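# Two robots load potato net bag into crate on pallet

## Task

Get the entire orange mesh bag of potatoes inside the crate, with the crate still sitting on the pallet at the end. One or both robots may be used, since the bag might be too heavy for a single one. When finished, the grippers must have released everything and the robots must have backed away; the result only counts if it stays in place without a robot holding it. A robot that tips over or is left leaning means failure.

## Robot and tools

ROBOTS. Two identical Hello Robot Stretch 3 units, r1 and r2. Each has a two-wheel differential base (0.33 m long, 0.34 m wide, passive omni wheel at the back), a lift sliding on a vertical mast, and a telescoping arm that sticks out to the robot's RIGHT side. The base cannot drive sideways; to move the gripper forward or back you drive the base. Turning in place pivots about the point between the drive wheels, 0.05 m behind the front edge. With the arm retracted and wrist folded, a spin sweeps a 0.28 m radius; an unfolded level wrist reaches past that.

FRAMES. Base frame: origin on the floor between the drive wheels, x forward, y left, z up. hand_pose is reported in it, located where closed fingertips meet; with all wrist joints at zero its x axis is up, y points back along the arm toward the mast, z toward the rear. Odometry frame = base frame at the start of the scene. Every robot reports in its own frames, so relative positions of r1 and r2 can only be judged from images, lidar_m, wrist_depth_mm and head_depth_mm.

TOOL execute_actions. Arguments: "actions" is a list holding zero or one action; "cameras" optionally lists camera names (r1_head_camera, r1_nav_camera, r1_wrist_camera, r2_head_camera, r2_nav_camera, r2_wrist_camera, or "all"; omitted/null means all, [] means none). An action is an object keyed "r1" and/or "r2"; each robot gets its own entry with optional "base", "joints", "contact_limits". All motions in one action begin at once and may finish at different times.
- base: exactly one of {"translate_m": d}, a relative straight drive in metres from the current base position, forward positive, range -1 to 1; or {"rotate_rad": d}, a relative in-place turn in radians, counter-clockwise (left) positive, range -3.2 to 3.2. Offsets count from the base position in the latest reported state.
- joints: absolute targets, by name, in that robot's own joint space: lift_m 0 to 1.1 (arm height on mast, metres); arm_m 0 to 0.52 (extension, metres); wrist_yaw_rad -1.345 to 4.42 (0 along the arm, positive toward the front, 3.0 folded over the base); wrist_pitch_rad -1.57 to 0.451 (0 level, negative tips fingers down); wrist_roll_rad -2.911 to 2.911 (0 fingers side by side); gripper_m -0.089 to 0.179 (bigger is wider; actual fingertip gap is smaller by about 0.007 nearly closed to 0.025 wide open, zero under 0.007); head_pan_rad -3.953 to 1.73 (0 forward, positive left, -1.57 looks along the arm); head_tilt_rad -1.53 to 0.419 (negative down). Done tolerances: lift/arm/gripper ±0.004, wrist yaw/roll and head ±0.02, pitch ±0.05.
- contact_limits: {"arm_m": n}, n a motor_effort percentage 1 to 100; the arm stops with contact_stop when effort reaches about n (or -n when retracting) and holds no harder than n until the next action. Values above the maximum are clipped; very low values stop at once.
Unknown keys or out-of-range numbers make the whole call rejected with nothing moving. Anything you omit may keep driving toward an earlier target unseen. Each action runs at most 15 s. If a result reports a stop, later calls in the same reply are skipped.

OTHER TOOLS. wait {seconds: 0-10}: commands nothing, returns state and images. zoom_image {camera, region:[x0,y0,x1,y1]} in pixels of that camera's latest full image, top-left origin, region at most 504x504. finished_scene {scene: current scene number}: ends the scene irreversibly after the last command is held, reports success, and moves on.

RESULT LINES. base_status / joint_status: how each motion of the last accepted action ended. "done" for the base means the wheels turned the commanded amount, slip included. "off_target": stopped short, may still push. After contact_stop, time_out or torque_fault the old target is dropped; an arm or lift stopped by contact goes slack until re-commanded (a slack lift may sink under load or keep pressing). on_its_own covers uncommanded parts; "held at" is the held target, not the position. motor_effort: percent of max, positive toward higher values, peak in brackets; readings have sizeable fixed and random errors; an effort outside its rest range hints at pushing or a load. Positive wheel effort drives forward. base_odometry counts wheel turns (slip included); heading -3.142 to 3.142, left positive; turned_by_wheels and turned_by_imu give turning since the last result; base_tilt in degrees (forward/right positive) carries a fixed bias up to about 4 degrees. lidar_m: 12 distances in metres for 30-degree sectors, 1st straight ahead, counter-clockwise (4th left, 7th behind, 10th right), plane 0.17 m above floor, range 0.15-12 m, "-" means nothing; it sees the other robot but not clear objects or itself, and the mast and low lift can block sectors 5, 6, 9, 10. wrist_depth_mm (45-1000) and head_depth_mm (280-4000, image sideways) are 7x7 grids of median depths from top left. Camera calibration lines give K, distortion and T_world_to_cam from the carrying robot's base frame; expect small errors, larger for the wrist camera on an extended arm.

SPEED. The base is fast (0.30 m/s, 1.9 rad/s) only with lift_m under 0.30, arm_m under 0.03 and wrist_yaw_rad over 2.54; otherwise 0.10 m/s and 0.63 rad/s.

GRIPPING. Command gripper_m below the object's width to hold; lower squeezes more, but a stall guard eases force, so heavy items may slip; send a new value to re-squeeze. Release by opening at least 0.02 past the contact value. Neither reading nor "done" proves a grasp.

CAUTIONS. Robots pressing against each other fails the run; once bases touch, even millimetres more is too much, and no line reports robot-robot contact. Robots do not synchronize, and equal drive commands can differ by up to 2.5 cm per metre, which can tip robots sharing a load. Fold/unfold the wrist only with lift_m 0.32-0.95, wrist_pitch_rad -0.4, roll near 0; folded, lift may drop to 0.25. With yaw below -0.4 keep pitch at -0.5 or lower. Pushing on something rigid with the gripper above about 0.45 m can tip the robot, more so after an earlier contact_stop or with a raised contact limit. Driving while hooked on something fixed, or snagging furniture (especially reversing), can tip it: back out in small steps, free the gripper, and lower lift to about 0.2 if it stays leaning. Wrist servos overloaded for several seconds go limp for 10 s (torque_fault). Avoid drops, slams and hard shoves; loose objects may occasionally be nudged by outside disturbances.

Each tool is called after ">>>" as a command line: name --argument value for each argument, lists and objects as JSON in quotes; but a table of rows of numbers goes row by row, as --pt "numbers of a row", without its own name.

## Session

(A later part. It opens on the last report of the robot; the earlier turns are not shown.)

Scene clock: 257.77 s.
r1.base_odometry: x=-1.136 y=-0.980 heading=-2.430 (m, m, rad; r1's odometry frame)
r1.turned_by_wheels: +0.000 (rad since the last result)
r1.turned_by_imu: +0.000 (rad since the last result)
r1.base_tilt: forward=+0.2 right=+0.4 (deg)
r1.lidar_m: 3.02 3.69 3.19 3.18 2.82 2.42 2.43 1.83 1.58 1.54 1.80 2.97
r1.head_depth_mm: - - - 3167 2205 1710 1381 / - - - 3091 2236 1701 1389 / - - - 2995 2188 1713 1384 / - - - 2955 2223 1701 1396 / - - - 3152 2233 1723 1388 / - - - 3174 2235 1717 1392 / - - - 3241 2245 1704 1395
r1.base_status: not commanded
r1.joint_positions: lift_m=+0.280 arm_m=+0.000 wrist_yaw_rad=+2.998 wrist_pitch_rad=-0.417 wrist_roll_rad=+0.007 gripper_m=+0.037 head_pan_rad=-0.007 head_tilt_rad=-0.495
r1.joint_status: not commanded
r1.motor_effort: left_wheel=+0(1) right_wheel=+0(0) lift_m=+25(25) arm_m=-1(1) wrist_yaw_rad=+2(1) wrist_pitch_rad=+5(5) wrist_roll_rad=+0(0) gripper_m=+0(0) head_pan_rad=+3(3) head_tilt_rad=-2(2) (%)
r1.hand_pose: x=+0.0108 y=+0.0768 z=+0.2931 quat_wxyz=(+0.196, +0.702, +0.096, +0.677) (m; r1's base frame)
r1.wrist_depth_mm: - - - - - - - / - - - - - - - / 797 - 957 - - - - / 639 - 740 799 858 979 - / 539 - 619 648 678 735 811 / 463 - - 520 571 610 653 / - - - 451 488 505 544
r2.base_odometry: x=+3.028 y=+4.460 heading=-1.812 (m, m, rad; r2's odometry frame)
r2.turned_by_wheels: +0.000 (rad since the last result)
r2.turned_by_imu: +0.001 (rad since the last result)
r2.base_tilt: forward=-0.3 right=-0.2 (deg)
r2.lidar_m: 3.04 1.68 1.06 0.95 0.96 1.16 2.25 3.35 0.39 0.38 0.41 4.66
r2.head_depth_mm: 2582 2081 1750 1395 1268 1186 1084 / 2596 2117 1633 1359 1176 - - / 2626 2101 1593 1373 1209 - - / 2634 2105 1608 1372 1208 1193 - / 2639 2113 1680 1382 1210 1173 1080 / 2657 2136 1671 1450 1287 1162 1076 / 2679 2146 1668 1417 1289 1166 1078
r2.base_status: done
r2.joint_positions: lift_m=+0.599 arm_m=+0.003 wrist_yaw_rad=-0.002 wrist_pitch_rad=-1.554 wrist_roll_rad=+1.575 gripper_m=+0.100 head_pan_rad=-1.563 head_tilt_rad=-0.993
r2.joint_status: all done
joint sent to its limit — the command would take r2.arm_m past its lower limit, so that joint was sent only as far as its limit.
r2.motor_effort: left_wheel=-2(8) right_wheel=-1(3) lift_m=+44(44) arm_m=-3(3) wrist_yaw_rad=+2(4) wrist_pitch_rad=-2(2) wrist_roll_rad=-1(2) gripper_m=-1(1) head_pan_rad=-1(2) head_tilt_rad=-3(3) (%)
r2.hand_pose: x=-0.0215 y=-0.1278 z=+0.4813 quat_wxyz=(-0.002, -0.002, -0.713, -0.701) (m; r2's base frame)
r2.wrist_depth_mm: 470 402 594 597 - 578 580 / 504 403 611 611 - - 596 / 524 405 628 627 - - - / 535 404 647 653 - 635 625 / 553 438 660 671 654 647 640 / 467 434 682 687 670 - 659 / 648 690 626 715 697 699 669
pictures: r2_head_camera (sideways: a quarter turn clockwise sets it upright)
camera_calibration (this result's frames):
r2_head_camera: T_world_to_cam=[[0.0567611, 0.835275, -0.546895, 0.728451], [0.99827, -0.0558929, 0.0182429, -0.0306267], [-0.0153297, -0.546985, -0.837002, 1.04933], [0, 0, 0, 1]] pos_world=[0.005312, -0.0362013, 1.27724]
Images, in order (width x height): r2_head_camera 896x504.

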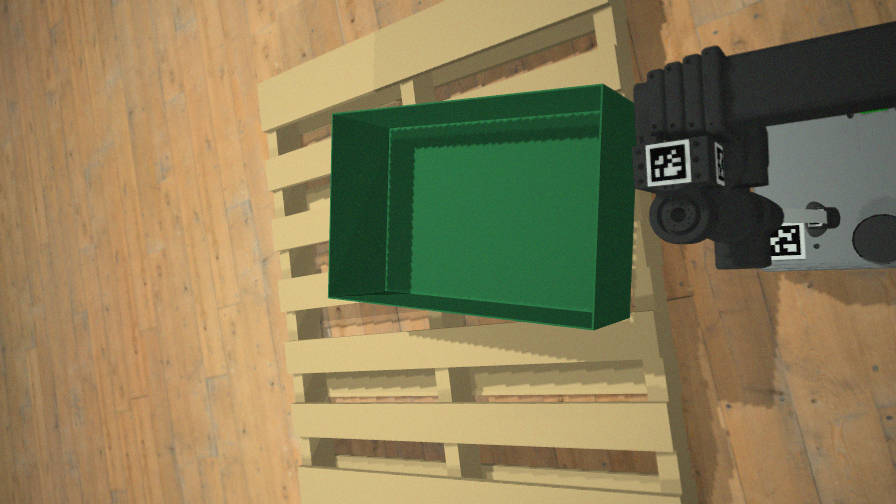

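>>> execute_actions --actions '[{"r2":{"base":{"translate_m":-0.05},"joints":{"arm_m":0.17,"wrist_roll_rad":0,"gripper_m":0.17}}}]' --cameras '[]'

>>> execute_actions --actions '[{"r2":{"joints":{"lift_m":0.33}}}]' --cameras '[]'

>>> execute_actions --actions '[{"r2":{"joints":{"arm_m":0.44}}}]' --cameras '["r2_head_camera"]'

Scene clock: 263.50 s.
r1.base_odometry: x=-1.136 y=-0.980 heading=-2.430 (m, m, rad; r1's odometry frame)
r1.turned_by_wheels: +0.000 (rad since the last result)
r1.turned_by_imu: +0.001 (rad since the last result)
r1.base_tilt: forward=+0.2 right=+0.4 (deg)
r1.lidar_m: 3.02 3.72 3.20 3.21 2.81 2.43 2.42 1.83 1.58 1.55 1.80 2.97
r1.head_depth_mm: - - - 3202 2216 1703 1385 / - - - 3065 2209 1711 1391 / - - - 2953 2229 1711 1403 / - - - 3010 2229 1708 1395 / - - - 3105 2231 1716 1391 / - - - 3193 2242 1708 1397 / - - - 3226 2215 1731 1390
r1.base_status: not commanded
r1.joint_positions: lift_m=+0.280 arm_m=+0.000 wrist_yaw_rad=+2.998 wrist_pitch_rad=-0.417 wrist_roll_rad=+0.007 gripper_m=+0.037 head_pan_rad=-0.007 head_tilt_rad=-0.495
r1.joint_status: not commanded
r1.motor_effort: left_wheel=+0(0) right_wheel=+0(0) lift_m=+25(25) arm_m=-1(1) wrist_yaw_rad=+1(1) wrist_pitch_rad=+5(5) wrist_roll_rad=+0(0) gripper_m=+0(0) head_pan_rad=+4(3) head_tilt_rad=-2(2) (%)
r1.hand_pose: x=+0.0108 y=+0.0768 z=+0.2931 quat_wxyz=(+0.196, +0.702, +0.096, +0.677) (m; r1's base frame)
r1.wrist_depth_mm: - - - - - - - / - - - - - - - / 782 - 955 - - - - / 651 - 735 802 867 958 - / 530 - 625 654 700 749 808 / 460 - - 532 568 604 646 / - - - 452 489 513 539
r2.base_odometry: x=+3.040 y=+4.508 heading=-1.812 (m, m, rad; r2's odometry frame)
r2.turned_by_wheels: +0.000 (rad since the last result)
r2.turned_by_imu: +0.001 (rad since the last result)
r2.base_tilt: forward=-0.2 right=-0.1 (deg)
r2.lidar_m: 3.08 1.66 1.04 0.94 0.95 1.15 2.23 3.30 0.38 0.38 0.40 4.66
r2.head_depth_mm: 2611 2091 1759 1401 1246 1213 1090 / 2628 2119 1632 1455 - - - / 2597 2113 1592 1429 1109 1201 - / 2630 2114 1645 1400 1187 1192 - / 2658 2121 1681 1357 1191 1175 1078 / 2633 2136 1675 1428 1286 1160 1079 / 2662 2139 1679 1442 1268 1166 1083
r2.base_status: done
r2.joint_positions: lift_m=+0.599 arm_m=+0.170 wrist_yaw_rad=-0.002 wrist_pitch_rad=-1.555 wrist_roll_rad=+0.006 gripper_m=+0.170 head_pan_rad=-1.563 head_tilt_rad=-0.993
r2.joint_status: all done
r2.motor_effort: left_wheel=+0(8) right_wheel=+0(2) lift_m=+44(43) arm_m=+4(6) wrist_yaw_rad=+2(2) wrist_pitch_rad=-2(2) wrist_roll_rad=-2(1) gripper_m=+0(86) head_pan_rad=-1(2) head_tilt_rad=-3(3) (%)
r2.hand_pose: x=-0.0216 y=-0.2945 z=+0.4813 quat_wxyz=(+0.502, +0.494, -0.505, -0.498) (m; r2's base frame)
r2.wrist_depth_mm: 500 372 482 476 474 375 470 / 512 407 492 486 488 377 598 / 539 535 522 623 623 615 609 / 653 651 652 644 638 632 627 / 682 677 673 657 661 647 642 / 707 - 683 683 - 674 653 / 728 724 711 710 - 686 688
pictures: none
No camera images: the call's "cameras" was empty. Leave "cameras" out to get every camera's image.

Scene clock: 266.80 s.
r1.base_odometry: x=-1.136 y=-0.980 heading=-2.430 (m, m, rad; r1's odometry frame)
r1.turned_by_wheels: +0.000 (rad since the last result)
r1.turned_by_imu: +0.000 (rad since the last result)
r1.base_tilt: forward=+0.1 right=+0.4 (deg)
r1.lidar_m: 3.03 3.71 3.19 3.20 2.81 2.42 2.42 1.83 1.58 1.55 1.79 2.98
r1.head_depth_mm: - - - 3166 2225 1709 1389 / - - - 3037 2211 1709 1391 / - - - 2939 2194 1702 1384 / - - - 2947 2246 1702 1381 / - - - 3130 2235 1709 1388 / - - - 3205 2208 1705 1394 / - - - 3197 2233 1721 1377
r1.base_status: not commanded
r1.joint_positions: lift_m=+0.280 arm_m=+0.000 wrist_yaw_rad=+2.998 wrist_pitch_rad=-0.417 wrist_roll_rad=+0.007 gripper_m=+0.037 head_pan_rad=-0.007 head_tilt_rad=-0.495
r1.joint_status: not commanded
r1.motor_effort: left_wheel=+0(0) right_wheel=+0(0) lift_m=+26(25) arm_m=-1(1) wrist_yaw_rad=+2(1) wrist_pitch_rad=+5(5) wrist_roll_rad=+0(0) gripper_m=+0(0) head_pan_rad=+3(3) head_tilt_rad=-2(2) (%)
r1.hand_pose: x=+0.0108 y=+0.0768 z=+0.2931 quat_wxyz=(+0.196, +0.702, +0.096, +0.677) (m; r1's base frame)
r1.wrist_depth_mm: - - - - - - - / - - - - - - - / 780 - 970 - - - - / 646 - 741 789 877 971 - / 534 - 623 654 698 744 821 / 464 - - 528 575 604 645 / - - - 453 489 506 535
r2.base_odometry: x=+3.040 y=+4.508 heading=-1.812 (m, m, rad; r2's odometry frame)
r2.turned_by_wheels: +0.000 (rad since the last result)
r2.turned_by_imu: +0.001 (rad since the last result)
r2.base_tilt: forward=-0.2 right=-0.1 (deg)
r2.lidar_m: 3.11 1.67 1.04 0.94 0.95 1.15 2.23 3.30 0.38 0.38 0.40 4.69
r2.head_depth_mm: 2600 2092 1763 1401 1249 1190 1078 / 2610 2103 1626 1419 1202 1196 - / 2630 2108 1594 1375 1251 1186 - / 2604 2114 1645 1373 1230 1176 - / 2645 2147 1689 1349 1171 1180 1074 / 2621 2130 1666 1425 1283 1164 1081 / 2668 2116 1670 1433 1263 1168 1082
r2.base_status: not commanded
r2.joint_positions: lift_m=+0.331 arm_m=+0.170 wrist_yaw_rad=-0.002 wrist_pitch_rad=-1.556 wrist_roll_rad=+0.006 gripper_m=+0.170 head_pan_rad=-1.563 head_tilt_rad=-0.993
r2.joint_status: all done
r2.motor_effort: left_wheel=-1(1) right_wheel=+0(0) lift_m=+10(37) arm_m=+4(4) wrist_yaw_rad=+2(3) wrist_pitch_rad=-1(1) wrist_roll_rad=-1(2) gripper_m=+0(0) head_pan_rad=-2(2) head_tilt_rad=-3(3) (%)
r2.hand_pose: x=-0.0216 y=-0.2944 z=+0.2129 quat_wxyz=(+0.502, +0.494, -0.505, -0.499) (m; r2's base frame)
r2.wrist_depth_mm: - 77 77 77 77 76 75 / 182 160 160 158 156 155 152 / 251 265 315 366 365 360 357 / 387 382 380 377 373 369 368 / 397 393 395 388 385 383 377 / 409 - 402 395 392 391 384 / 424 423 416 - - - 400
pictures: none
No camera images: the call's "cameras" was empty. Leave "cameras" out to get every camera's image.

Scene clock: 270.00 s.
r1.base_odometry: x=-1.136 y=-0.980 heading=-2.430 (m, m, rad; r1's odometry frame)
r1.turned_by_wheels: +0.000 (rad since the last result)
r1.turned_by_imu: +0.000 (rad since the last result)
r1.base_tilt: forward=+0.1 right=+0.2 (deg)
r1.lidar_m: 3.00 3.72 3.19 3.20 2.80 2.43 2.42 1.83 1.58 1.55 1.79 3.01
r1.head_depth_mm: - - - 3192 2225 1706 1390 / - - - 3079 2237 1702 1388 / - - - 2974 2227 1708 1388 / - - - 2988 2220 1716 1402 / - - - 3083 2234 1704 1395 / - - - 3189 2234 1707 1393 / - - - 3186 2219 1710 1396
r1.base_status: not commanded
r1.joint_positions: lift_m=+0.280 arm_m=+0.000 wrist_yaw_rad=+2.998 wrist_pitch_rad=-0.417 wrist_roll_rad=+0.007 gripper_m=+0.037 head_pan_rad=-0.007 head_tilt_rad=-0.495
r1.joint_status: not commanded
r1.motor_effort: left_wheel=+1(1) right_wheel=+0(0) lift_m=+25(25) arm_m=-1(1) wrist_yaw_rad=+1(2) wrist_pitch_rad=+5(5) wrist_roll_rad=+0(0) gripper_m=+0(0) head_pan_rad=+3(3) head_tilt_rad=-2(2) (%)
r1.hand_pose: x=+0.0108 y=+0.0768 z=+0.2931 quat_wxyz=(+0.196, +0.702, +0.096, +0.677) (m; r1's base frame)
r1.wrist_depth_mm: - - - - - - - / - - - - - - - / 786 - 956 - - - - / 649 - 744 814 879 952 - / 529 - 628 654 695 750 800 / 462 - - 523 572 609 651 / - - - 448 492 509 538
r2.base_odometry: x=+3.040 y=+4.508 heading=-1.812 (m, m, rad; r2's odometry frame)
r2.turned_by_wheels: +0.000 (rad since the last result)
r2.turned_by_imu: +0.000 (rad since the last result)
r2.base_tilt: forward=-0.3 right=-0.1 (deg)
r2.lidar_m: 3.10 1.66 1.04 0.94 0.95 1.15 2.22 3.30 0.59 0.57 0.60 4.67
r2.head_depth_mm: 2601 2112 1766 1391 1249 1189 1073 / 2619 2087 1645 1423 1224 1196 - / 2593 2110 1521 1296 1209 1193 - / 2650 2109 1534 1409 1239 1191 - / 2637 2143 1544 1357 1241 1177 1082 / 2629 2129 1682 1424 1290 1164 1080 / 2676 2119 1681 1443 1269 1170 1082
r2.base_status: not commanded
r2.joint_positions: lift_m=+0.331 arm_m=+0.439 wrist_yaw_rad=-0.010 wrist_pitch_rad=-1.562 wrist_roll_rad=+0.021 gripper_m=+0.170 head_pan_rad=-1.563 head_tilt_rad=-0.993
r2.joint_status: all done
r2.motor_effort: left_wheel=-6(7) right_wheel=+3(3) lift_m=+11(10) arm_m=+9(13) wrist_yaw_rad=+12(29) wrist_pitch_rad=+0(2) wrist_roll_rad=-7(22) gripper_m=-2(2) head_pan_rad=-3(1) head_tilt_rad=-3(3) (%)
r2.hand_pose: x=-0.0214 y=-0.5625 z=+0.2131 quat_wxyz=(+0.494, +0.490, -0.510, -0.506) (m; r2's base frame)
r2.wrist_depth_mm: 229 231 229 227 226 224 220 / 229 237 236 234 231 229 227 / 226 244 242 241 238 237 232 / 222 251 247 244 218 193 175 / 164 152 140 129 121 113 106 / 104 97 92 88 83 80 76 / - 71 69 66 64 61 59
pictures: r2_head_camera (sideways: a quarter turn clockwise sets it upright)
camera_calibration (this result's frames):
r2_head_camera: T_world_to_cam=[[0.05677, 0.835274, -0.546895, 0.72845], [0.998269, -0.0559035, 0.0182429, -0.0306267], [-0.0153355, -0.546985, -0.837002, 1.04933], [0, 0, 0, 1]] pos_world=[0.00531162, -0.0362013, 1.27724]
Images, in order (width x height): r2_head_camera 896x504.

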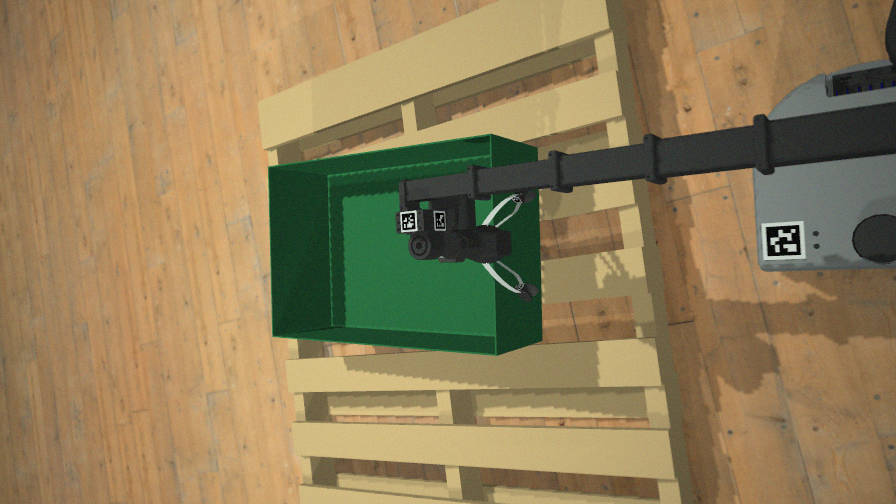

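>>> execute_actions --actions '[{"r2":{"joints":{"arm_m":0.1}}}]' --cameras '[]'

>>> execute_actions --actions '[{"r2":{"base":{"translate_m":1.0},"joints":{"lift_m":0.5,"arm_m":0.0}}}]' --cameras '["r2_head_camera","r1_head_camera"]'

Scene clock: 278.33 s.
r1.base_odometry: x=-1.136 y=-0.980 heading=-2.430 (m, m, rad; r1's odometry frame)
r1.turned_by_wheels: +0.000 (rad since the last result)
r1.turned_by_imu: +0.001 (rad since the last result)
r1.base_tilt: forward=+0.3 right=+0.2 (deg)
r1.lidar_m: 2.98 3.71 3.17 3.20 2.81 2.43 2.43 1.83 1.58 1.55 1.80 3.00
r1.head_depth_mm: - - - 3155 2221 1700 1388 / - - - 3105 2214 1707 1383 / - - - 2960 2244 1700 1393 / - - - 2942 2213 1706 1392 / - - - 3124 2236 1708 1392 / - - - 3218 2240 1715 1390 / - - - 3212 2240 1706 1394
r1.base_status: not commanded
r1.joint_positions: lift_m=+0.280 arm_m=+0.000 wrist_yaw_rad=+2.998 wrist_pitch_rad=-0.417 wrist_roll_rad=+0.007 gripper_m=+0.037 head_pan_rad=-0.007 head_tilt_rad=-0.495
r1.joint_status: not commanded
r1.motor_effort: left_wheel=+0(0) right_wheel=+0(0) lift_m=+25(26) arm_m=-1(1) wrist_yaw_rad=+1(1) wrist_pitch_rad=+5(5) wrist_roll_rad=+0(0) gripper_m=+1(0) head_pan_rad=+3(3) head_tilt_rad=-2(2) (%)
r1.hand_pose: x=+0.0108 y=+0.0768 z=+0.2931 quat_wxyz=(+0.196, +0.702, +0.096, +0.677) (m; r1's base frame)
r1.wrist_depth_mm: - - - - - - - / - - - - - - - / 796 - 962 - - - - / 642 - 746 806 888 969 - / 534 - 608 653 684 747 807 / 464 - - 533 573 608 644 / - - - 457 492 508 538
r2.base_odometry: x=+3.040 y=+4.508 heading=-1.812 (m, m, rad; r2's odometry frame)
r2.turned_by_wheels: +0.000 (rad since the last result)
r2.turned_by_imu: +0.002 (rad since the last result)
r2.base_tilt: forward=-0.2 right=-0.1 (deg)
r2.lidar_m: 3.10 1.66 1.04 0.94 0.95 1.15 2.23 3.30 0.59 0.58 0.60 4.67
r2.head_depth_mm: 2583 2097 1750 1398 1252 1192 1073 / 2601 2114 1626 1436 1226 1209 - / 2678 2102 1522 1347 1207 - - / 2623 2140 1526 1373 1246 1162 - / 2649 2126 1545 1350 1250 1181 1080 / 2660 2152 1666 1431 1278 1162 1083 / 2650 2144 1683 1422 1252 1163 1085
r2.base_status: not commanded
r2.joint_positions: lift_m=+0.331 arm_m=+0.100 wrist_yaw_rad=-0.002 wrist_pitch_rad=-1.560 wrist_roll_rad=+0.004 gripper_m=+0.170 head_pan_rad=-1.563 head_tilt_rad=-0.993
r2.joint_status: all done
r2.motor_effort: left_wheel=-2(6) right_wheel=+0(3) lift_m=+10(10) arm_m=-3(8) wrist_yaw_rad=+2(12) wrist_pitch_rad=+0(0) wrist_roll_rad=-1(7) gripper_m=-1(2) head_pan_rad=-3(2) head_tilt_rad=-3(3) (%)
r2.hand_pose: x=-0.0216 y=-0.2239 z=+0.2130 quat_wxyz=(+0.501, +0.496, -0.504, -0.499) (m; r2's base frame)
r2.wrist_depth_mm: 238 252 234 271 322 342 340 / 281 329 357 354 353 347 348 / 375 371 368 366 363 360 356 / 386 383 383 379 375 371 367 / 399 391 392 384 - - 376 / 412 - 404 - - - 386 / 423 425 416 - - - -
pictures: none
No camera images: the call's "cameras" was empty. Leave "cameras" out to get every camera's image.

Scene clock: 289.33 s.
r1.base_odometry: x=-1.136 y=-0.980 heading=-2.430 (m, m, rad; r1's odometry frame)
r1.turned_by_wheels: +0.000 (rad since the last result)
r1.turned_by_imu: +0.001 (rad since the last result)
r1.base_tilt: forward=+0.1 right=+0.4 (deg)
r1.lidar_m: 2.99 3.69 3.20 3.20 2.82 2.43 2.42 1.83 1.58 1.55 1.80 2.10
r1.head_depth_mm: - - - 3000 2222 1708 1390 / - - - 3053 2218 1697 1391 / - - - 2966 2235 1711 1398 / - - - 2956 2240 1710 1391 / - - - 3120 2228 1707 1393 / - - - 3233 2234 1712 1396 / - - - 3194 2219 1717 1387
r1.base_status: not commanded
r1.joint_positions: lift_m=+0.280 arm_m=+0.000 wrist_yaw_rad=+2.998 wrist_pitch_rad=-0.417 wrist_roll_rad=+0.007 gripper_m=+0.037 head_pan_rad=-0.007 head_tilt_rad=-0.495
r1.joint_status: not commanded
r1.motor_effort: left_wheel=+1(0) right_wheel=+0(0) lift_m=+25(25) arm_m=-1(1) wrist_yaw_rad=+1(1) wrist_pitch_rad=+5(5) wrist_roll_rad=+0(0) gripper_m=+0(0) head_pan_rad=+3(3) head_tilt_rad=-2(3) (%)
r1.hand_pose: x=+0.0108 y=+0.0768 z=+0.2931 quat_wxyz=(+0.196, +0.702, +0.096, +0.677) (m; r1's base frame)
r1.wrist_depth_mm: - - - - - - - / - - - - - - - / 787 - 957 - - - - / 634 - 735 795 870 973 - / 532 - 618 646 704 739 806 / 460 - - 528 581 604 649 / - - - 450 484 510 537
r2.base_odometry: x=+2.801 y=+3.537 heading=-1.812 (m, m, rad; r2's odometry frame)
r2.turned_by_wheels: +0.000 (rad since the last result)
r2.turned_by_imu: +0.009 (rad since the last result)
r2.base_tilt: forward=-0.4 right=-0.1 (deg)
r2.lidar_m: 2.09 1.92 1.24 1.12 1.12 1.37 2.68 1.01 1.19 3.65 3.66 4.47
r2.head_depth_mm: 2592 2103 1664 1422 1209 1170 1073 / 2580 2105 1650 1423 1306 1234 - / 2646 2122 1724 1522 1342 - - / 2624 2133 1774 1526 1339 1215 - / 2639 2118 1773 1498 1342 1198 1080 / 2639 2123 1783 1475 1337 1202 1078 / 2652 2138 1781 1533 1349 1202 1078
r2.base_status: done
r2.joint_positions: lift_m=+0.499 arm_m=+0.003 wrist_yaw_rad=-0.002 wrist_pitch_rad=-1.559 wrist_roll_rad=+0.004 gripper_m=+0.170 head_pan_rad=-1.563 head_tilt_rad=-0.993
r2.joint_status: all done
joint sent to its limit — the command would take r2.arm_m past its lower limit, so that joint was sent only as far as its limit.
r2.motor_effort: left_wheel=-2(7) right_wheel=+0(3) lift_m=+44(46) arm_m=-3(3) wrist_yaw_rad=+2(2) wrist_pitch_rad=+0(0) wrist_roll_rad=-1(1) gripper_m=+0(1) head_pan_rad=-3(2) head_tilt_rad=-3(3) (%)
r2.hand_pose: x=-0.0216 y=-0.1266 z=+0.3814 quat_wxyz=(+0.501, +0.496, -0.504, -0.499) (m; r2's base frame)
r2.wrist_depth_mm: 513 513 508 504 498 489 488 / 527 525 516 518 513 507 505 / 542 535 535 519 521 520 516 / 558 559 549 - - 534 528 / 577 567 567 - - - 548 / 600 - 584 - - - 557 / 607 610 605 595 - 590 583
pictures: r1_head_camera (sideways: a quarter turn clockwise sets it upright), r2_head_camera (sideways: a quarter turn clockwise sets it upright)
camera_calibration (this result's frames):
r1_head_camera: T_world_to_cam=[[-0.40614, 0.0497565, -0.912455, 1.20939], [0.0687342, 0.997351, 0.0237918, -0.0291725], [0.911222, -0.0530541, -0.408484, 0.48399], [0, 0, 0, 1]] pos_world=[0.0521638, -0.00540208, 1.30191]
r2_head_camera: T_world_to_cam=[[0.0567702, 0.835274, -0.546895, 0.72845], [0.998269, -0.0559038, 0.0182429, -0.0306267], [-0.0153357, -0.546985, -0.837002, 1.04933], [0, 0, 0, 1]] pos_world=[0.00531161, -0.0362013, 1.27724]
Images, in order (width x height): r1_head_camera 896x504, r2_head_camera 896x504.

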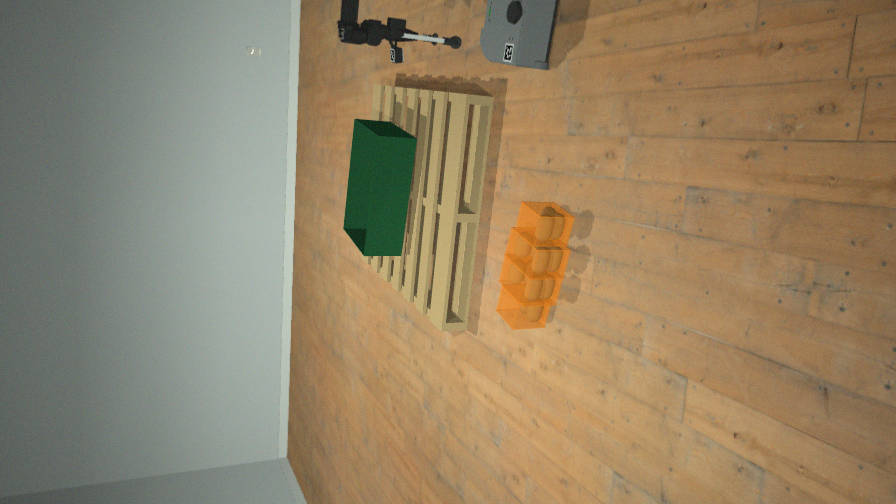

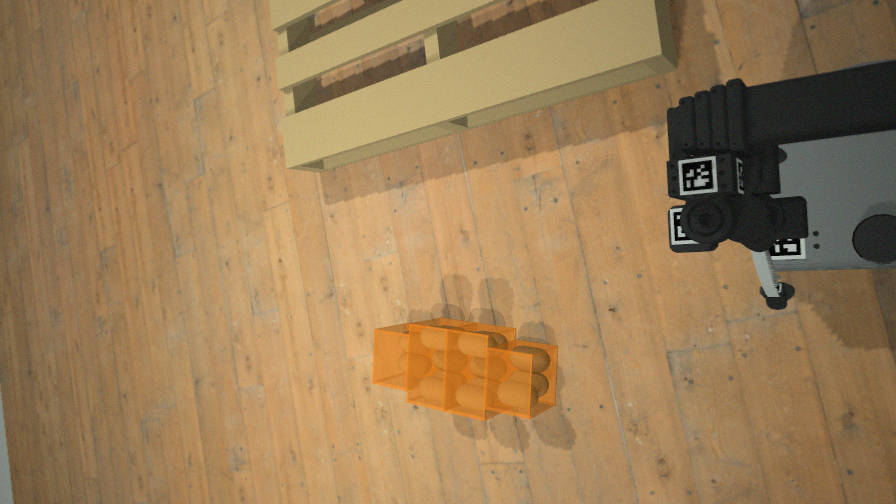

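>>> execute_actions --actions '[{"r2":{"base":{"translate_m":0.29},"joints":{"arm_m":0.52,"lift_m":0.4,"gripper_m":0.179}}}]' --cameras '["r2_head_camera","r2_wrist_camera"]'

Scene clock: 301.07 s.
r1.base_odometry: x=-1.136 y=-0.980 heading=-2.430 (m, m, rad; r1's odometry frame)
r1.turned_by_wheels: +0.000 (rad since the last result)
r1.turned_by_imu: +0.001 (rad since the last result)
r1.base_tilt: forward=-0.1 right=+0.3 (deg)
r1.lidar_m: 3.00 3.73 3.20 3.19 2.81 2.43 2.43 1.83 1.58 1.55 1.80 1.80
r1.head_depth_mm: - - - 2971 2036 1699 1392 / - - - 2882 2231 1707 1392 / - - - 2835 2230 1723 1390 / - - - 2911 2223 1711 1386 / - - - 3109 2231 1718 1392 / - - - 3199 2211 1702 1390 / - - - 3209 2216 1728 1393
r1.base_status: not commanded
r1.joint_positions: lift_m=+0.280 arm_m=+0.000 wrist_yaw_rad=+2.998 wrist_pitch_rad=-0.417 wrist_roll_rad=+0.007 gripper_m=+0.037 head_pan_rad=-0.007 head_tilt_rad=-0.495
r1.joint_status: not commanded
r1.motor_effort: left_wheel=+1(1) right_wheel=+0(0) lift_m=+25(25) arm_m=-1(1) wrist_yaw_rad=+2(2) wrist_pitch_rad=+5(5) wrist_roll_rad=+0(0) gripper_m=+0(0) head_pan_rad=+3(3) head_tilt_rad=-3(2) (%)
r1.hand_pose: x=+0.0108 y=+0.0768 z=+0.2931 quat_wxyz=(+0.196, +0.702, +0.096, +0.677) (m; r1's base frame)
r1.wrist_depth_mm: - - - - - - - / - - - - - - - / 794 - 960 - - - - / 644 - 732 804 861 967 - / 536 - 624 643 690 733 807 / 463 - - 529 582 604 651 / - - - 451 485 508 542
r2.base_odometry: x=+2.732 y=+3.256 heading=-1.812 (m, m, rad; r2's odometry frame)
r2.turned_by_wheels: +0.000 (rad since the last result)
r2.turned_by_imu: +0.003 (rad since the last result)
r2.base_tilt: forward=-0.3 right=-0.2 (deg)
r2.lidar_m: 1.80 2.00 1.29 1.17 1.17 1.43 2.80 1.26 1.62 3.61 3.63 4.44
r2.head_depth_mm: 2584 2130 1653 1491 1338 1195 1076 / 2598 2122 1771 1519 1336 1206 - / 2610 2118 1813 1501 1331 1191 - / 2655 2121 1826 1437 1334 1192 - / 2630 2127 1772 1533 1346 1200 1080 / 2634 2129 1801 1535 1341 1198 1084 / 2691 2152 1787 1548 1342 1201 1078
r2.base_status: done
r2.joint_positions: lift_m=+0.401 arm_m=+0.520 wrist_yaw_rad=-0.002 wrist_pitch_rad=-1.559 wrist_roll_rad=+0.004 gripper_m=+0.179 head_pan_rad=-1.563 head_tilt_rad=-0.993
r2.joint_status: all done
r2.motor_effort: left_wheel=-3(6) right_wheel=+1(3) lift_m=+11(38) arm_m=+3(6) wrist_yaw_rad=+2(2) wrist_pitch_rad=+0(0) wrist_roll_rad=-1(1) gripper_m=+0(47) head_pan_rad=-2(2) head_tilt_rad=-3(3) (%)
r2.hand_pose: x=-0.0216 y=-0.6436 z=+0.2830 quat_wxyz=(+0.501, +0.496, -0.504, -0.499) (m; r2's base frame)
r2.wrist_depth_mm: 419 419 413 366 403 403 399 / 431 428 424 370 327 416 412 / 443 442 437 387 428 429 424 / 457 453 452 381 444 436 434 / 474 465 461 459 452 449 447 / 484 478 480 475 474 466 - / 498 502 493 487 485 481 475
pictures: r2_head_camera (sideways: a quarter turn clockwise sets it upright), r2_wrist_camera
camera_calibration (this result's frames):
r2_head_camera: T_world_to_cam=[[0.0567918, 0.835273, -0.546895, 0.72845], [0.998268, -0.0559296, 0.0182429, -0.0306267], [-0.0153498, -0.546984, -0.837002, 1.04933], [0, 0, 0, 1]] pos_world=[0.00531067, -0.0362013, 1.27724]
r2_wrist_camera: T_world_to_cam=[[-0.99498, 0.0991399, -0.0136363, 0.0578302], [0.0951822, 0.979602, 0.176973, 0.612481], [0.0309033, 0.174787, -0.984121, 0.558313], [0, 0, 0, 1]] pos_world=[-0.0180111, -0.703307, 0.441844]
Images, in order (width x height): r2_head_camera 896x504, r2_wrist_camera 644x364.

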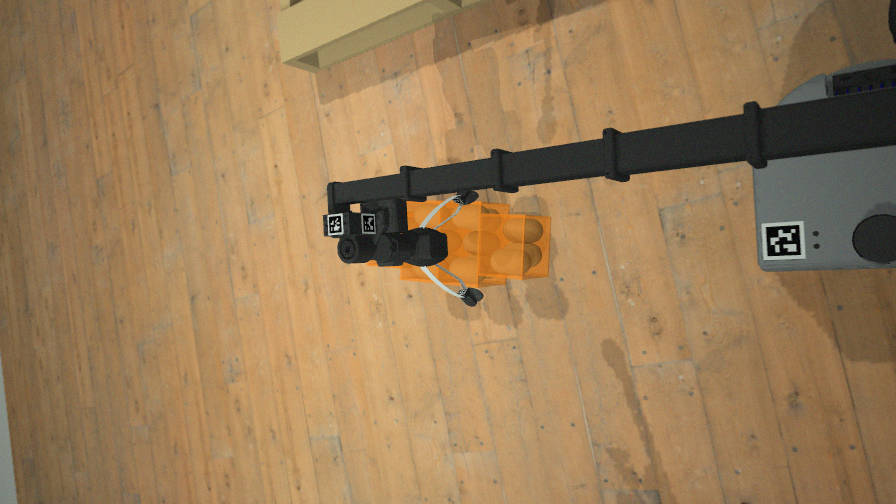

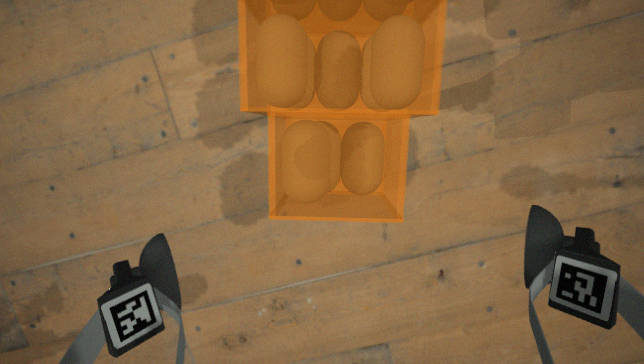

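>>> execute_actions --actions '[{"r2":{"base":{"translate_m":-0.012},"joints":{"wrist_pitch_rad":-1.42,"lift_m":0.165,"gripper_m":0.16}}}]' --cameras '["r2_wrist_camera"]'

>>> execute_actions --actions '[{"r2":{"joints":{"gripper_m":0.0}}}]' --cameras '["r2_wrist_camera"]'

>>> execute_actions --actions '[{"r2":{"joints":{"lift_m":0.23}}}]' --cameras '["r2_wrist_camera","r2_head_camera"]'

Scene clock: 310.47 s.
r1.base_odometry: x=-1.136 y=-0.980 heading=-2.430 (m, m, rad; r1's odometry frame)
r1.turned_by_wheels: +0.000 (rad since the last result)
r1.turned_by_imu: +0.001 (rad since the last result)
r1.base_tilt: forward=+0.1 right=+0.2 (deg)
r1.lidar_m: 1.87 3.72 3.20 3.20 2.81 2.42 2.42 1.83 1.58 1.55 1.80 1.82
r1.head_depth_mm: - - - 3156 2040 1727 1390 / - - - 3056 2220 1705 1386 / - - - 2948 2200 1706 1389 / - - - 2969 2242 1713 1390 / - - - 3118 2225 1711 1394 / - - - 3182 2232 1718 1392 / - - - 3230 2237 1719 1387
r1.base_status: not commanded
r1.joint_positions: lift_m=+0.280 arm_m=+0.000 wrist_yaw_rad=+2.998 wrist_pitch_rad=-0.417 wrist_roll_rad=+0.007 gripper_m=+0.037 head_pan_rad=-0.007 head_tilt_rad=-0.495
r1.joint_status: not commanded
r1.motor_effort: left_wheel=+0(0) right_wheel=+0(0) lift_m=+25(25) arm_m=-1(1) wrist_yaw_rad=+2(1) wrist_pitch_rad=+5(5) wrist_roll_rad=+0(0) gripper_m=+0(0) head_pan_rad=+4(3) head_tilt_rad=-2(2) (%)
r1.hand_pose: x=+0.0108 y=+0.0768 z=+0.2931 quat_wxyz=(+0.196, +0.702, +0.096, +0.677) (m; r1's base frame)
r1.wrist_depth_mm: - - - - - - - / - - - - - - - / 801 - 957 - - - - / 642 - 751 793 884 981 - / 536 - 623 646 693 734 797 / 460 - - 529 572 610 642 / - - - 455 493 510 540
r2.base_odometry: x=+2.734 y=+3.268 heading=-1.812 (m, m, rad; r2's odometry frame)
r2.turned_by_wheels: +0.000 (rad since the last result)
r2.turned_by_imu: +0.002 (rad since the last result)
r2.base_tilt: forward=-0.3 right=-0.2 (deg)
r2.lidar_m: 1.81 1.99 1.28 1.16 1.17 1.43 2.81 1.25 1.60 3.61 3.64 4.42
r2.head_depth_mm: 2634 2091 1629 1481 1343 1189 1073 / 2604 2118 1767 1515 1337 1193 - / 2614 2116 1775 1529 1350 1210 - / 2633 2120 1768 1455 1340 1195 - / 2635 2128 1777 1543 1345 1197 1081 / 2664 2122 1778 1531 1347 1203 1081 / 2641 2142 1797 1547 1344 1204 1086
r2.base_status: done
r2.joint_positions: lift_m=+0.196 arm_m=+0.520 wrist_yaw_rad=-0.002 wrist_pitch_rad=-1.420 wrist_roll_rad=+0.005 gripper_m=+0.160 head_pan_rad=-1.563 head_tilt_rad=-0.993
r2.joint_status: lift_m contact_stop (moved -0.205 of -0.236); the others done
r2.on_its_own: lift_m is slack since a contact_stop, until your next command for it (your +0.165 is given up)
r2.motor_effort: left_wheel=-1(7) right_wheel=+0(7) lift_m=+27(28) arm_m=+3(4) wrist_yaw_rad=+1(2) wrist_pitch_rad=+0(0) wrist_roll_rad=-1(1) gripper_m=-8(72) head_pan_rad=-3(2) head_tilt_rad=-3(3) (%)
r2.hand_pose: x=-0.0217 y=-0.6793 z=+0.0776 quat_wxyz=(+0.535, +0.460, -0.537, -0.463) (m; r2's base frame)
r2.wrist_depth_mm: 253 250 135 211 146 128 233 / 253 250 136 186 145 129 233 / 254 252 143 191 152 136 235 / 256 254 251 246 242 240 237 / 257 254 142 161 188 241 237 / 259 - 139 159 189 243 - / 261 257 140 249 247 244 240
pictures: r2_wrist_camera
camera_calibration (this result's frames):
r2_wrist_camera: T_world_to_cam=[[-0.994955, 0.0966128, -0.0270402, 0.0578314], [0.0954983, 0.994632, 0.0398512, 0.704644], [0.0307452, 0.0370679, -0.99884, 0.269968], [0, 0, 0, 1]] pos_world=[-0.0180529, -0.716456, 0.243137]
Images, in order (width x height): r2_wrist_camera 644x364.

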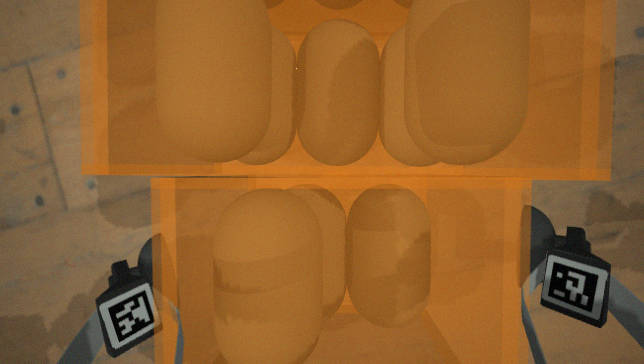

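not run: a stop came earlier in this reply.

not run: a stop came earlier in this reply.

>>> execute_actions --actions '[{"r2":{"joints":{"gripper_m":0.0,"lift_m":0.2}}}]' --cameras '[]'

>>> execute_actions --actions '[{"r2":{"joints":{"lift_m":0.27}}}]' --cameras '["r2_wrist_camera","r2_head_camera","r1_head_camera"]'

Scene clock: 314.87 s.
r1.base_odometry: x=-1.136 y=-0.980 heading=-2.430 (m, m, rad; r1's odometry frame)
r1.turned_by_wheels: +0.000 (rad since the last result)
r1.turned_by_imu: +0.000 (rad since the last result)
r1.base_tilt: forward=+0.0 right=+0.2 (deg)
r1.lidar_m: 1.88 3.71 3.21 3.19 2.81 2.42 2.43 1.83 1.58 1.55 1.79 1.81
r1.head_depth_mm: - - - 3186 2037 1706 1396 / - - - 3098 2235 1710 1388 / - - - 2979 2212 1716 1392 / - - - 2947 2238 1710 1391 / - - - 3130 2211 1704 1391 / - - - 3186 2224 1710 1385 / - - - 3194 2235 1727 1389
r1.base_status: not commanded
r1.joint_positions: lift_m=+0.280 arm_m=+0.000 wrist_yaw_rad=+2.998 wrist_pitch_rad=-0.417 wrist_roll_rad=+0.007 gripper_m=+0.037 head_pan_rad=-0.007 head_tilt_rad=-0.495
r1.joint_status: not commanded
r1.motor_effort: left_wheel=+0(1) right_wheel=+0(0) lift_m=+26(25) arm_m=-1(0) wrist_yaw_rad=+2(1) wrist_pitch_rad=+5(5) wrist_roll_rad=+0(0) gripper_m=+0(0) head_pan_rad=+3(3) head_tilt_rad=-2(2) (%)
r1.hand_pose: x=+0.0108 y=+0.0768 z=+0.2931 quat_wxyz=(+0.196, +0.702, +0.096, +0.677) (m; r1's base frame)
r1.wrist_depth_mm: - - - - - - - / - - - - - - - / 771 - 960 - - - - / 642 - 739 809 879 980 - / 534 - 625 646 689 736 814 / 468 - - 526 573 603 644 / - - - 449 485 508 541
r2.base_odometry: x=+2.734 y=+3.268 heading=-1.812 (m, m, rad; r2's odometry frame)
r2.turned_by_wheels: +0.000 (rad since the last result)
r2.turned_by_imu: +0.007 (rad since the last result)
r2.base_tilt: forward=-0.3 right=-0.1 (deg)
r2.lidar_m: 1.82 1.98 1.28 1.17 1.17 1.43 2.85 1.25 1.61 3.59 3.64 4.45
r2.head_depth_mm: 2585 2102 1648 1484 1333 1192 1073 / 2644 2115 1775 1516 1333 1187 - / 2636 2112 1780 1548 1339 1212 - / 2655 2134 1790 1478 1340 1197 - / 2644 2109 1778 1535 1344 1198 1082 / 2635 2125 1798 1535 1343 1200 1080 / 2674 2137 1796 1549 1351 1198 1084
r2.base_status: not commanded
r2.joint_positions: lift_m=+0.200 arm_m=+0.520 wrist_yaw_rad=-0.002 wrist_pitch_rad=-1.422 wrist_roll_rad=+0.006 gripper_m=+0.007 head_pan_rad=-1.564 head_tilt_rad=-0.993
r2.joint_status: gripper_m off_target (ended at +0.007, target +0.000); the others done
r2.motor_effort: left_wheel=-1(13) right_wheel=-1(5) lift_m=+23(39) arm_m=+3(3) wrist_yaw_rad=+3(3) wrist_pitch_rad=+1(1) wrist_roll_rad=-1(1) gripper_m=-100(100) head_pan_rad=-3(2) head_tilt_rad=-3(3) (%)
r2.hand_pose: x=-0.0217 y=-0.6788 z=+0.0819 quat_wxyz=(+0.534, +0.460, -0.537, -0.464) (m; r2's base frame)
r2.wrist_depth_mm: 256 254 138 214 158 132 238 / 258 256 139 193 157 134 239 / 260 257 146 197 165 140 240 / 260 258 255 250 247 244 241 / 263 260 149 152 195 247 243 / 263 263 144 152 195 249 243 / 265 262 152 155 252 249 245
pictures: none
No camera images: the call's "cameras" was empty. Leave "cameras" out to get every camera's image.

Scene clock: 316.33 s.
r1.base_odometry: x=-1.136 y=-0.980 heading=-2.430 (m, m, rad; r1's odometry frame)
r1.turned_by_wheels: +0.000 (rad since the last result)
r1.turned_by_imu: +0.000 (rad since the last result)
r1.base_tilt: forward=+0.0 right=+0.3 (deg)
r1.lidar_m: 1.86 3.71 3.20 3.18 2.81 2.43 2.42 1.83 1.58 1.55 1.80 1.81
r1.head_depth_mm: - - - 3048 2040 1708 1392 / - - - 2998 2225 1703 1390 / - - - 2873 2209 1714 1386 / - - - 2879 2223 1706 1381 / - - - 3154 2234 1724 1388 / - - - 3186 2249 1721 1395 / - - - 3255 2230 1713 1390
r1.base_status: not commanded
r1.joint_positions: lift_m=+0.280 arm_m=+0.000 wrist_yaw_rad=+2.998 wrist_pitch_rad=-0.417 wrist_roll_rad=+0.007 gripper_m=+0.037 head_pan_rad=-0.007 head_tilt_rad=-0.495
r1.joint_status: not commanded
r1.motor_effort: left_wheel=+0(0) right_wheel=+0(0) lift_m=+25(25) arm_m=-1(1) wrist_yaw_rad=+2(2) wrist_pitch_rad=+5(5) wrist_roll_rad=+0(0) gripper_m=+0(0) head_pan_rad=+3(3) head_tilt_rad=-2(2) (%)
r1.hand_pose: x=+0.0108 y=+0.0768 z=+0.2931 quat_wxyz=(+0.196, +0.702, +0.096, +0.677) (m; r1's base frame)
r1.wrist_depth_mm: - - - - - - - / - - - - - - - / 776 - 943 - - - - / 641 - 731 801 887 967 - / 540 - 621 643 687 749 807 / 462 - - 528 570 611 651 / - - - 454 492 505 538
r2.base_odometry: x=+2.734 y=+3.268 heading=-1.812 (m, m, rad; r2's odometry frame)
r2.turned_by_wheels: +0.000 (rad since the last result)
r2.turned_by_imu: +0.000 (rad since the last result)
r2.base_tilt: forward=-0.3 right=-0.1 (deg)
r2.lidar_m: 1.81 1.98 1.28 1.17 1.17 1.43 2.85 1.25 1.61 0.61 3.62 4.45
r2.head_depth_mm: 2613 2104 1653 1492 1340 1185 1076 / 2571 2111 1776 1524 1340 1187 - / 2604 2119 1767 1532 1333 1190 - / 2642 2120 1776 1379 1320 1196 - / 2630 2121 1781 1533 1343 1196 1079 / 2632 2146 1782 1528 1344 1203 1081 / 2647 2133 1790 1538 1351 1202 1085
r2.base_status: not commanded
r2.joint_positions: lift_m=+0.269 arm_m=+0.520 wrist_yaw_rad=-0.002 wrist_pitch_rad=-1.421 wrist_roll_rad=+0.004 gripper_m=+0.013 head_pan_rad=-1.564 head_tilt_rad=-0.993
r2.joint_status: all done
r2.on_its_own: gripper_m is held at +0.010, not at your +0.000, by its stall guard, which is still easing
r2.motor_effort: left_wheel=-2(3) right_wheel=+1(4) lift_m=+57(56) arm_m=+1(4) wrist_yaw_rad=+2(4) wrist_pitch_rad=+0(6) wrist_roll_rad=-1(2) gripper_m=-37(100) head_pan_rad=-3(1) head_tilt_rad=-3(3) (%)
r2.hand_pose: x=-0.0217 y=-0.6794 z=+0.1504 quat_wxyz=(+0.535, +0.460, -0.537, -0.463) (m; r2's base frame)
r2.wrist_depth_mm: 316 314 210 247 204 300 297 / 319 316 173 268 177 302 299 / 320 319 168 220 172 302 301 / 322 320 316 224 224 306 303 / 324 323 318 162 201 309 305 / 328 325 147 151 193 312 306 / 330 330 154 149 314 312 310
pictures: r1_head_camera (sideways: a quarter turn clockwise sets it upright), r2_head_camera (sideways: a quarter turn clockwise sets it upright), r2_wrist_camera
camera_calibration (this result's frames):
r1_head_camera: T_world_to_cam=[[-0.40614, 0.0497565, -0.912455, 1.20939], [0.0687342, 0.997351, 0.0237918, -0.0291725], [0.911222, -0.0530541, -0.408484, 0.48399], [0, 0, 0, 1]] pos_world=[0.0521638, -0.00540208, 1.30191]
r2_head_camera: T_world_to_cam=[[0.0570745, 0.835253, -0.546895, 0.728449], [0.998249, -0.0562674, 0.0182429, -0.0306266], [-0.0155349, -0.546979, -0.837002, 1.04933], [0, 0, 0, 1]] pos_world=[0.00529842, -0.036201, 1.27724]
r2_wrist_camera: T_world_to_cam=[[-0.994976, 0.096436, -0.0268996, 0.0596616], [0.095315, 0.994634, 0.0402356, 0.701787], [0.0306354, 0.0374695, -0.998828, 0.342965], [0, 0, 0, 1]] pos_world=[-0.0180359, -0.716625, 0.315931]
Images, in order (width x height): r1_head_camera 896x504, r2_head_camera 896x504, r2_wrist_camera 644x364.

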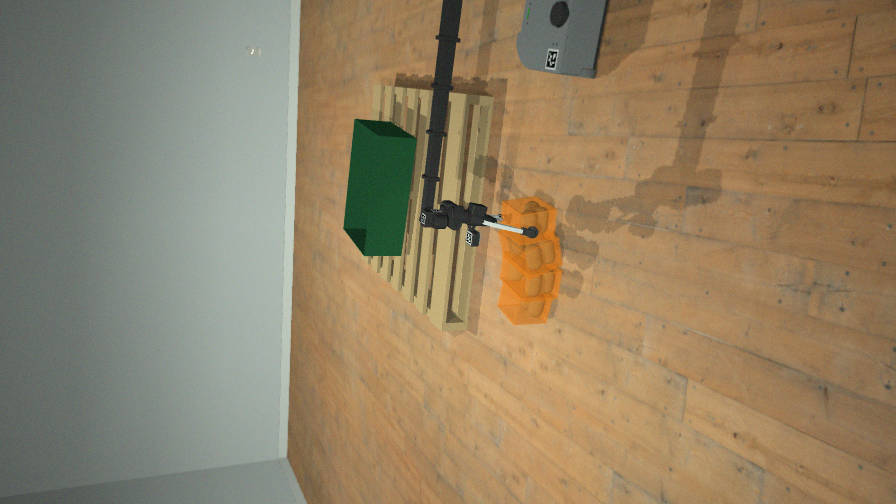

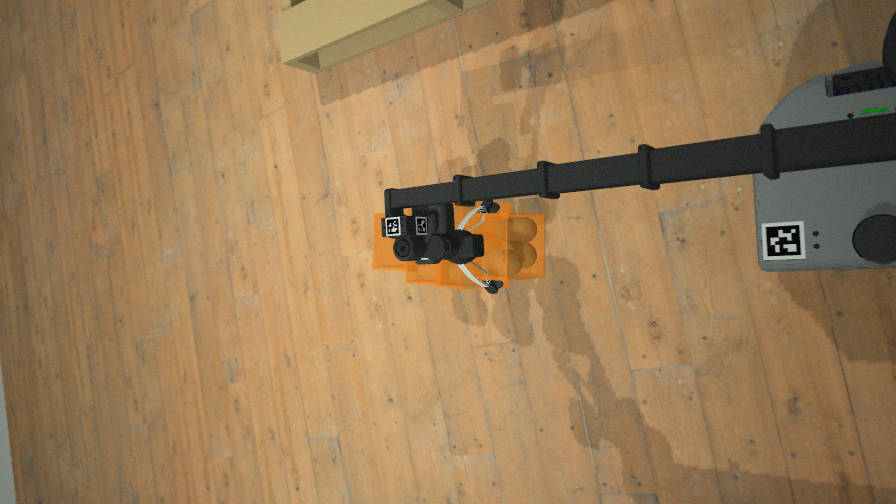

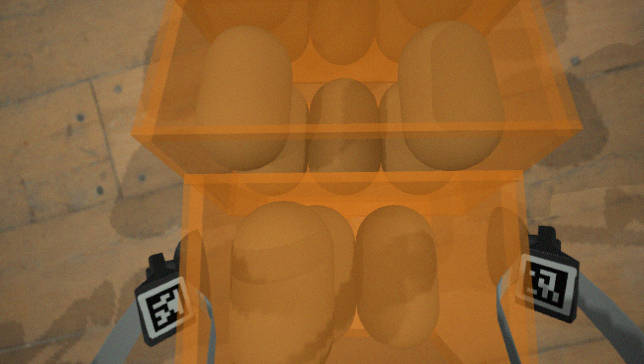

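>>> execute_actions --actions '[{"r2":{"joints":{"lift_m":0.2}},"r1":{"base":{"rotate_rad":0.64}}}]' --cameras '[]'

>>> execute_actions --actions '[{"r1":{"base":{"translate_m":1.0}}}]' --cameras '[]'

>>> execute_actions --actions '[{"r1":{"base":{"translate_m":0.91}}}]' --cameras '[]'

>>> execute_actions --actions '[{"r1":{"base":{"rotate_rad":-1.01},"joints":{"lift_m":0.5}}}]' --cameras '[]'

>>> execute_actions --actions '[{"r1":{"base":{"translate_m":0.6},"joints":{"wrist_yaw_rad":0,"head_pan_rad":-1.0,"head_tilt_rad":-0.8}}}]' --cameras '["r1_head_camera","r1_nav_camera","r2_head_camera"]'

Scene clock: 328.73 s.
r1.base_odometry: x=-1.136 y=-0.980 heading=-1.790 (m, m, rad; r1's odometry frame)
r1.turned_by_wheels: +0.640 (rad since the last result)
r1.turned_by_imu: +0.644 (rad since the last result)
r1.base_tilt: forward=+0.2 right=+0.4 (deg)
r1.lidar_m: 3.49 3.19 3.22 2.64 2.42 2.45 1.72 1.54 1.57 1.97 1.82 1.88
r1.head_depth_mm: - - - 3168 2204 1702 1387 / - - - 3181 2229 1712 1384 / - - - 3207 2223 1706 1399 / 3880 - - 3218 2221 1708 1394 / 3591 3886 - 3216 2218 1708 1384 / 3313 3483 3791 3232 2228 1715 1396 / 3063 3305 3452 3231 2242 1720 1397
r1.base_status: done
r1.joint_positions: lift_m=+0.280 arm_m=+0.000 wrist_yaw_rad=+2.998 wrist_pitch_rad=-0.417 wrist_roll_rad=+0.007 gripper_m=+0.037 head_pan_rad=-0.007 head_tilt_rad=-0.495
r1.joint_status: not commanded
r1.motor_effort: left_wheel=-2(9) right_wheel=+2(9) lift_m=+25(25) arm_m=-1(1) wrist_yaw_rad=+1(2) wrist_pitch_rad=+5(5) wrist_roll_rad=+0(1) gripper_m=+0(0) head_pan_rad=+3(3) head_tilt_rad=-2(1) (%)
r1.hand_pose: x=+0.0108 y=+0.0768 z=+0.2931 quat_wxyz=(+0.196, +0.702, +0.096, +0.677) (m; r1's base frame)
r1.wrist_depth_mm: - - - - - - - / - - - - - - - / 785 - 949 - - - - / 645 - 732 796 881 965 - / 529 - 619 655 689 758 793 / 462 - - 533 573 596 641 / - - - 452 486 511 541
r2.base_odometry: x=+2.734 y=+3.268 heading=-1.812 (m, m, rad; r2's odometry frame)
r2.turned_by_wheels: +0.000 (rad since the last result)
r2.turned_by_imu: +0.002 (rad since the last result)
r2.base_tilt: forward=-0.4 right=-0.2 (deg)
r2.lidar_m: 1.82 1.98 1.28 1.16 1.17 1.44 2.84 1.25 1.62 3.59 3.65 4.46
r2.head_depth_mm: 2587 2103 1657 1488 1339 1195 1072 / 2604 2106 1763 1527 1341 1194 - / 2633 2129 1761 1546 1336 1217 - / 2627 2115 1774 1418 1325 1194 - / 2639 2114 1777 1528 1344 1193 1079 / 2633 2123 1785 1528 1348 1200 1083 / 2626 2145 1791 1537 1353 1201 1085
r2.base_status: not commanded
r2.joint_positions: lift_m=+0.206 arm_m=+0.520 wrist_yaw_rad=-0.002 wrist_pitch_rad=-1.486 wrist_roll_rad=+0.004 gripper_m=+0.088 head_pan_rad=-1.564 head_tilt_rad=-0.993
r2.joint_status: lift_m contact_stop (moved -0.063 of -0.069)
r2.on_its_own: gripper_m is held at +0.087, not at your +0.000, by its stall guard, which is still easing; lift_m is slack since a contact_stop, until your next command for it (your +0.200 is given up)
r2.motor_effort: left_wheel=-6(6) right_wheel=+4(5) lift_m=+27(51) arm_m=+3(3) wrist_yaw_rad=+3(3) wrist_pitch_rad=+19(21) wrist_roll_rad=-1(1) gripper_m=-28(32) head_pan_rad=-2(1) head_tilt_rad=-3(3) (%)
r2.hand_pose: x=-0.0216 y=-0.6625 z=+0.0869 quat_wxyz=(+0.519, +0.477, -0.522, -0.480) (m; r2's base frame)
r2.wrist_depth_mm: 247 246 134 195 187 129 232 / 251 249 136 188 157 132 237 / 255 254 141 196 161 137 241 / 260 258 254 251 248 247 243 / 264 262 154 152 195 252 247 / 270 267 146 152 197 256 251 / 274 272 267 153 262 259 256
pictures: none
No camera images: the call's "cameras" was empty. Leave "cameras" out to get every camera's image.

not run: a stop came earlier in this reply.

not run: a stop came earlier in this reply.

not run: a stop came earlier in this reply.

not run: a stop came earlier in this reply.


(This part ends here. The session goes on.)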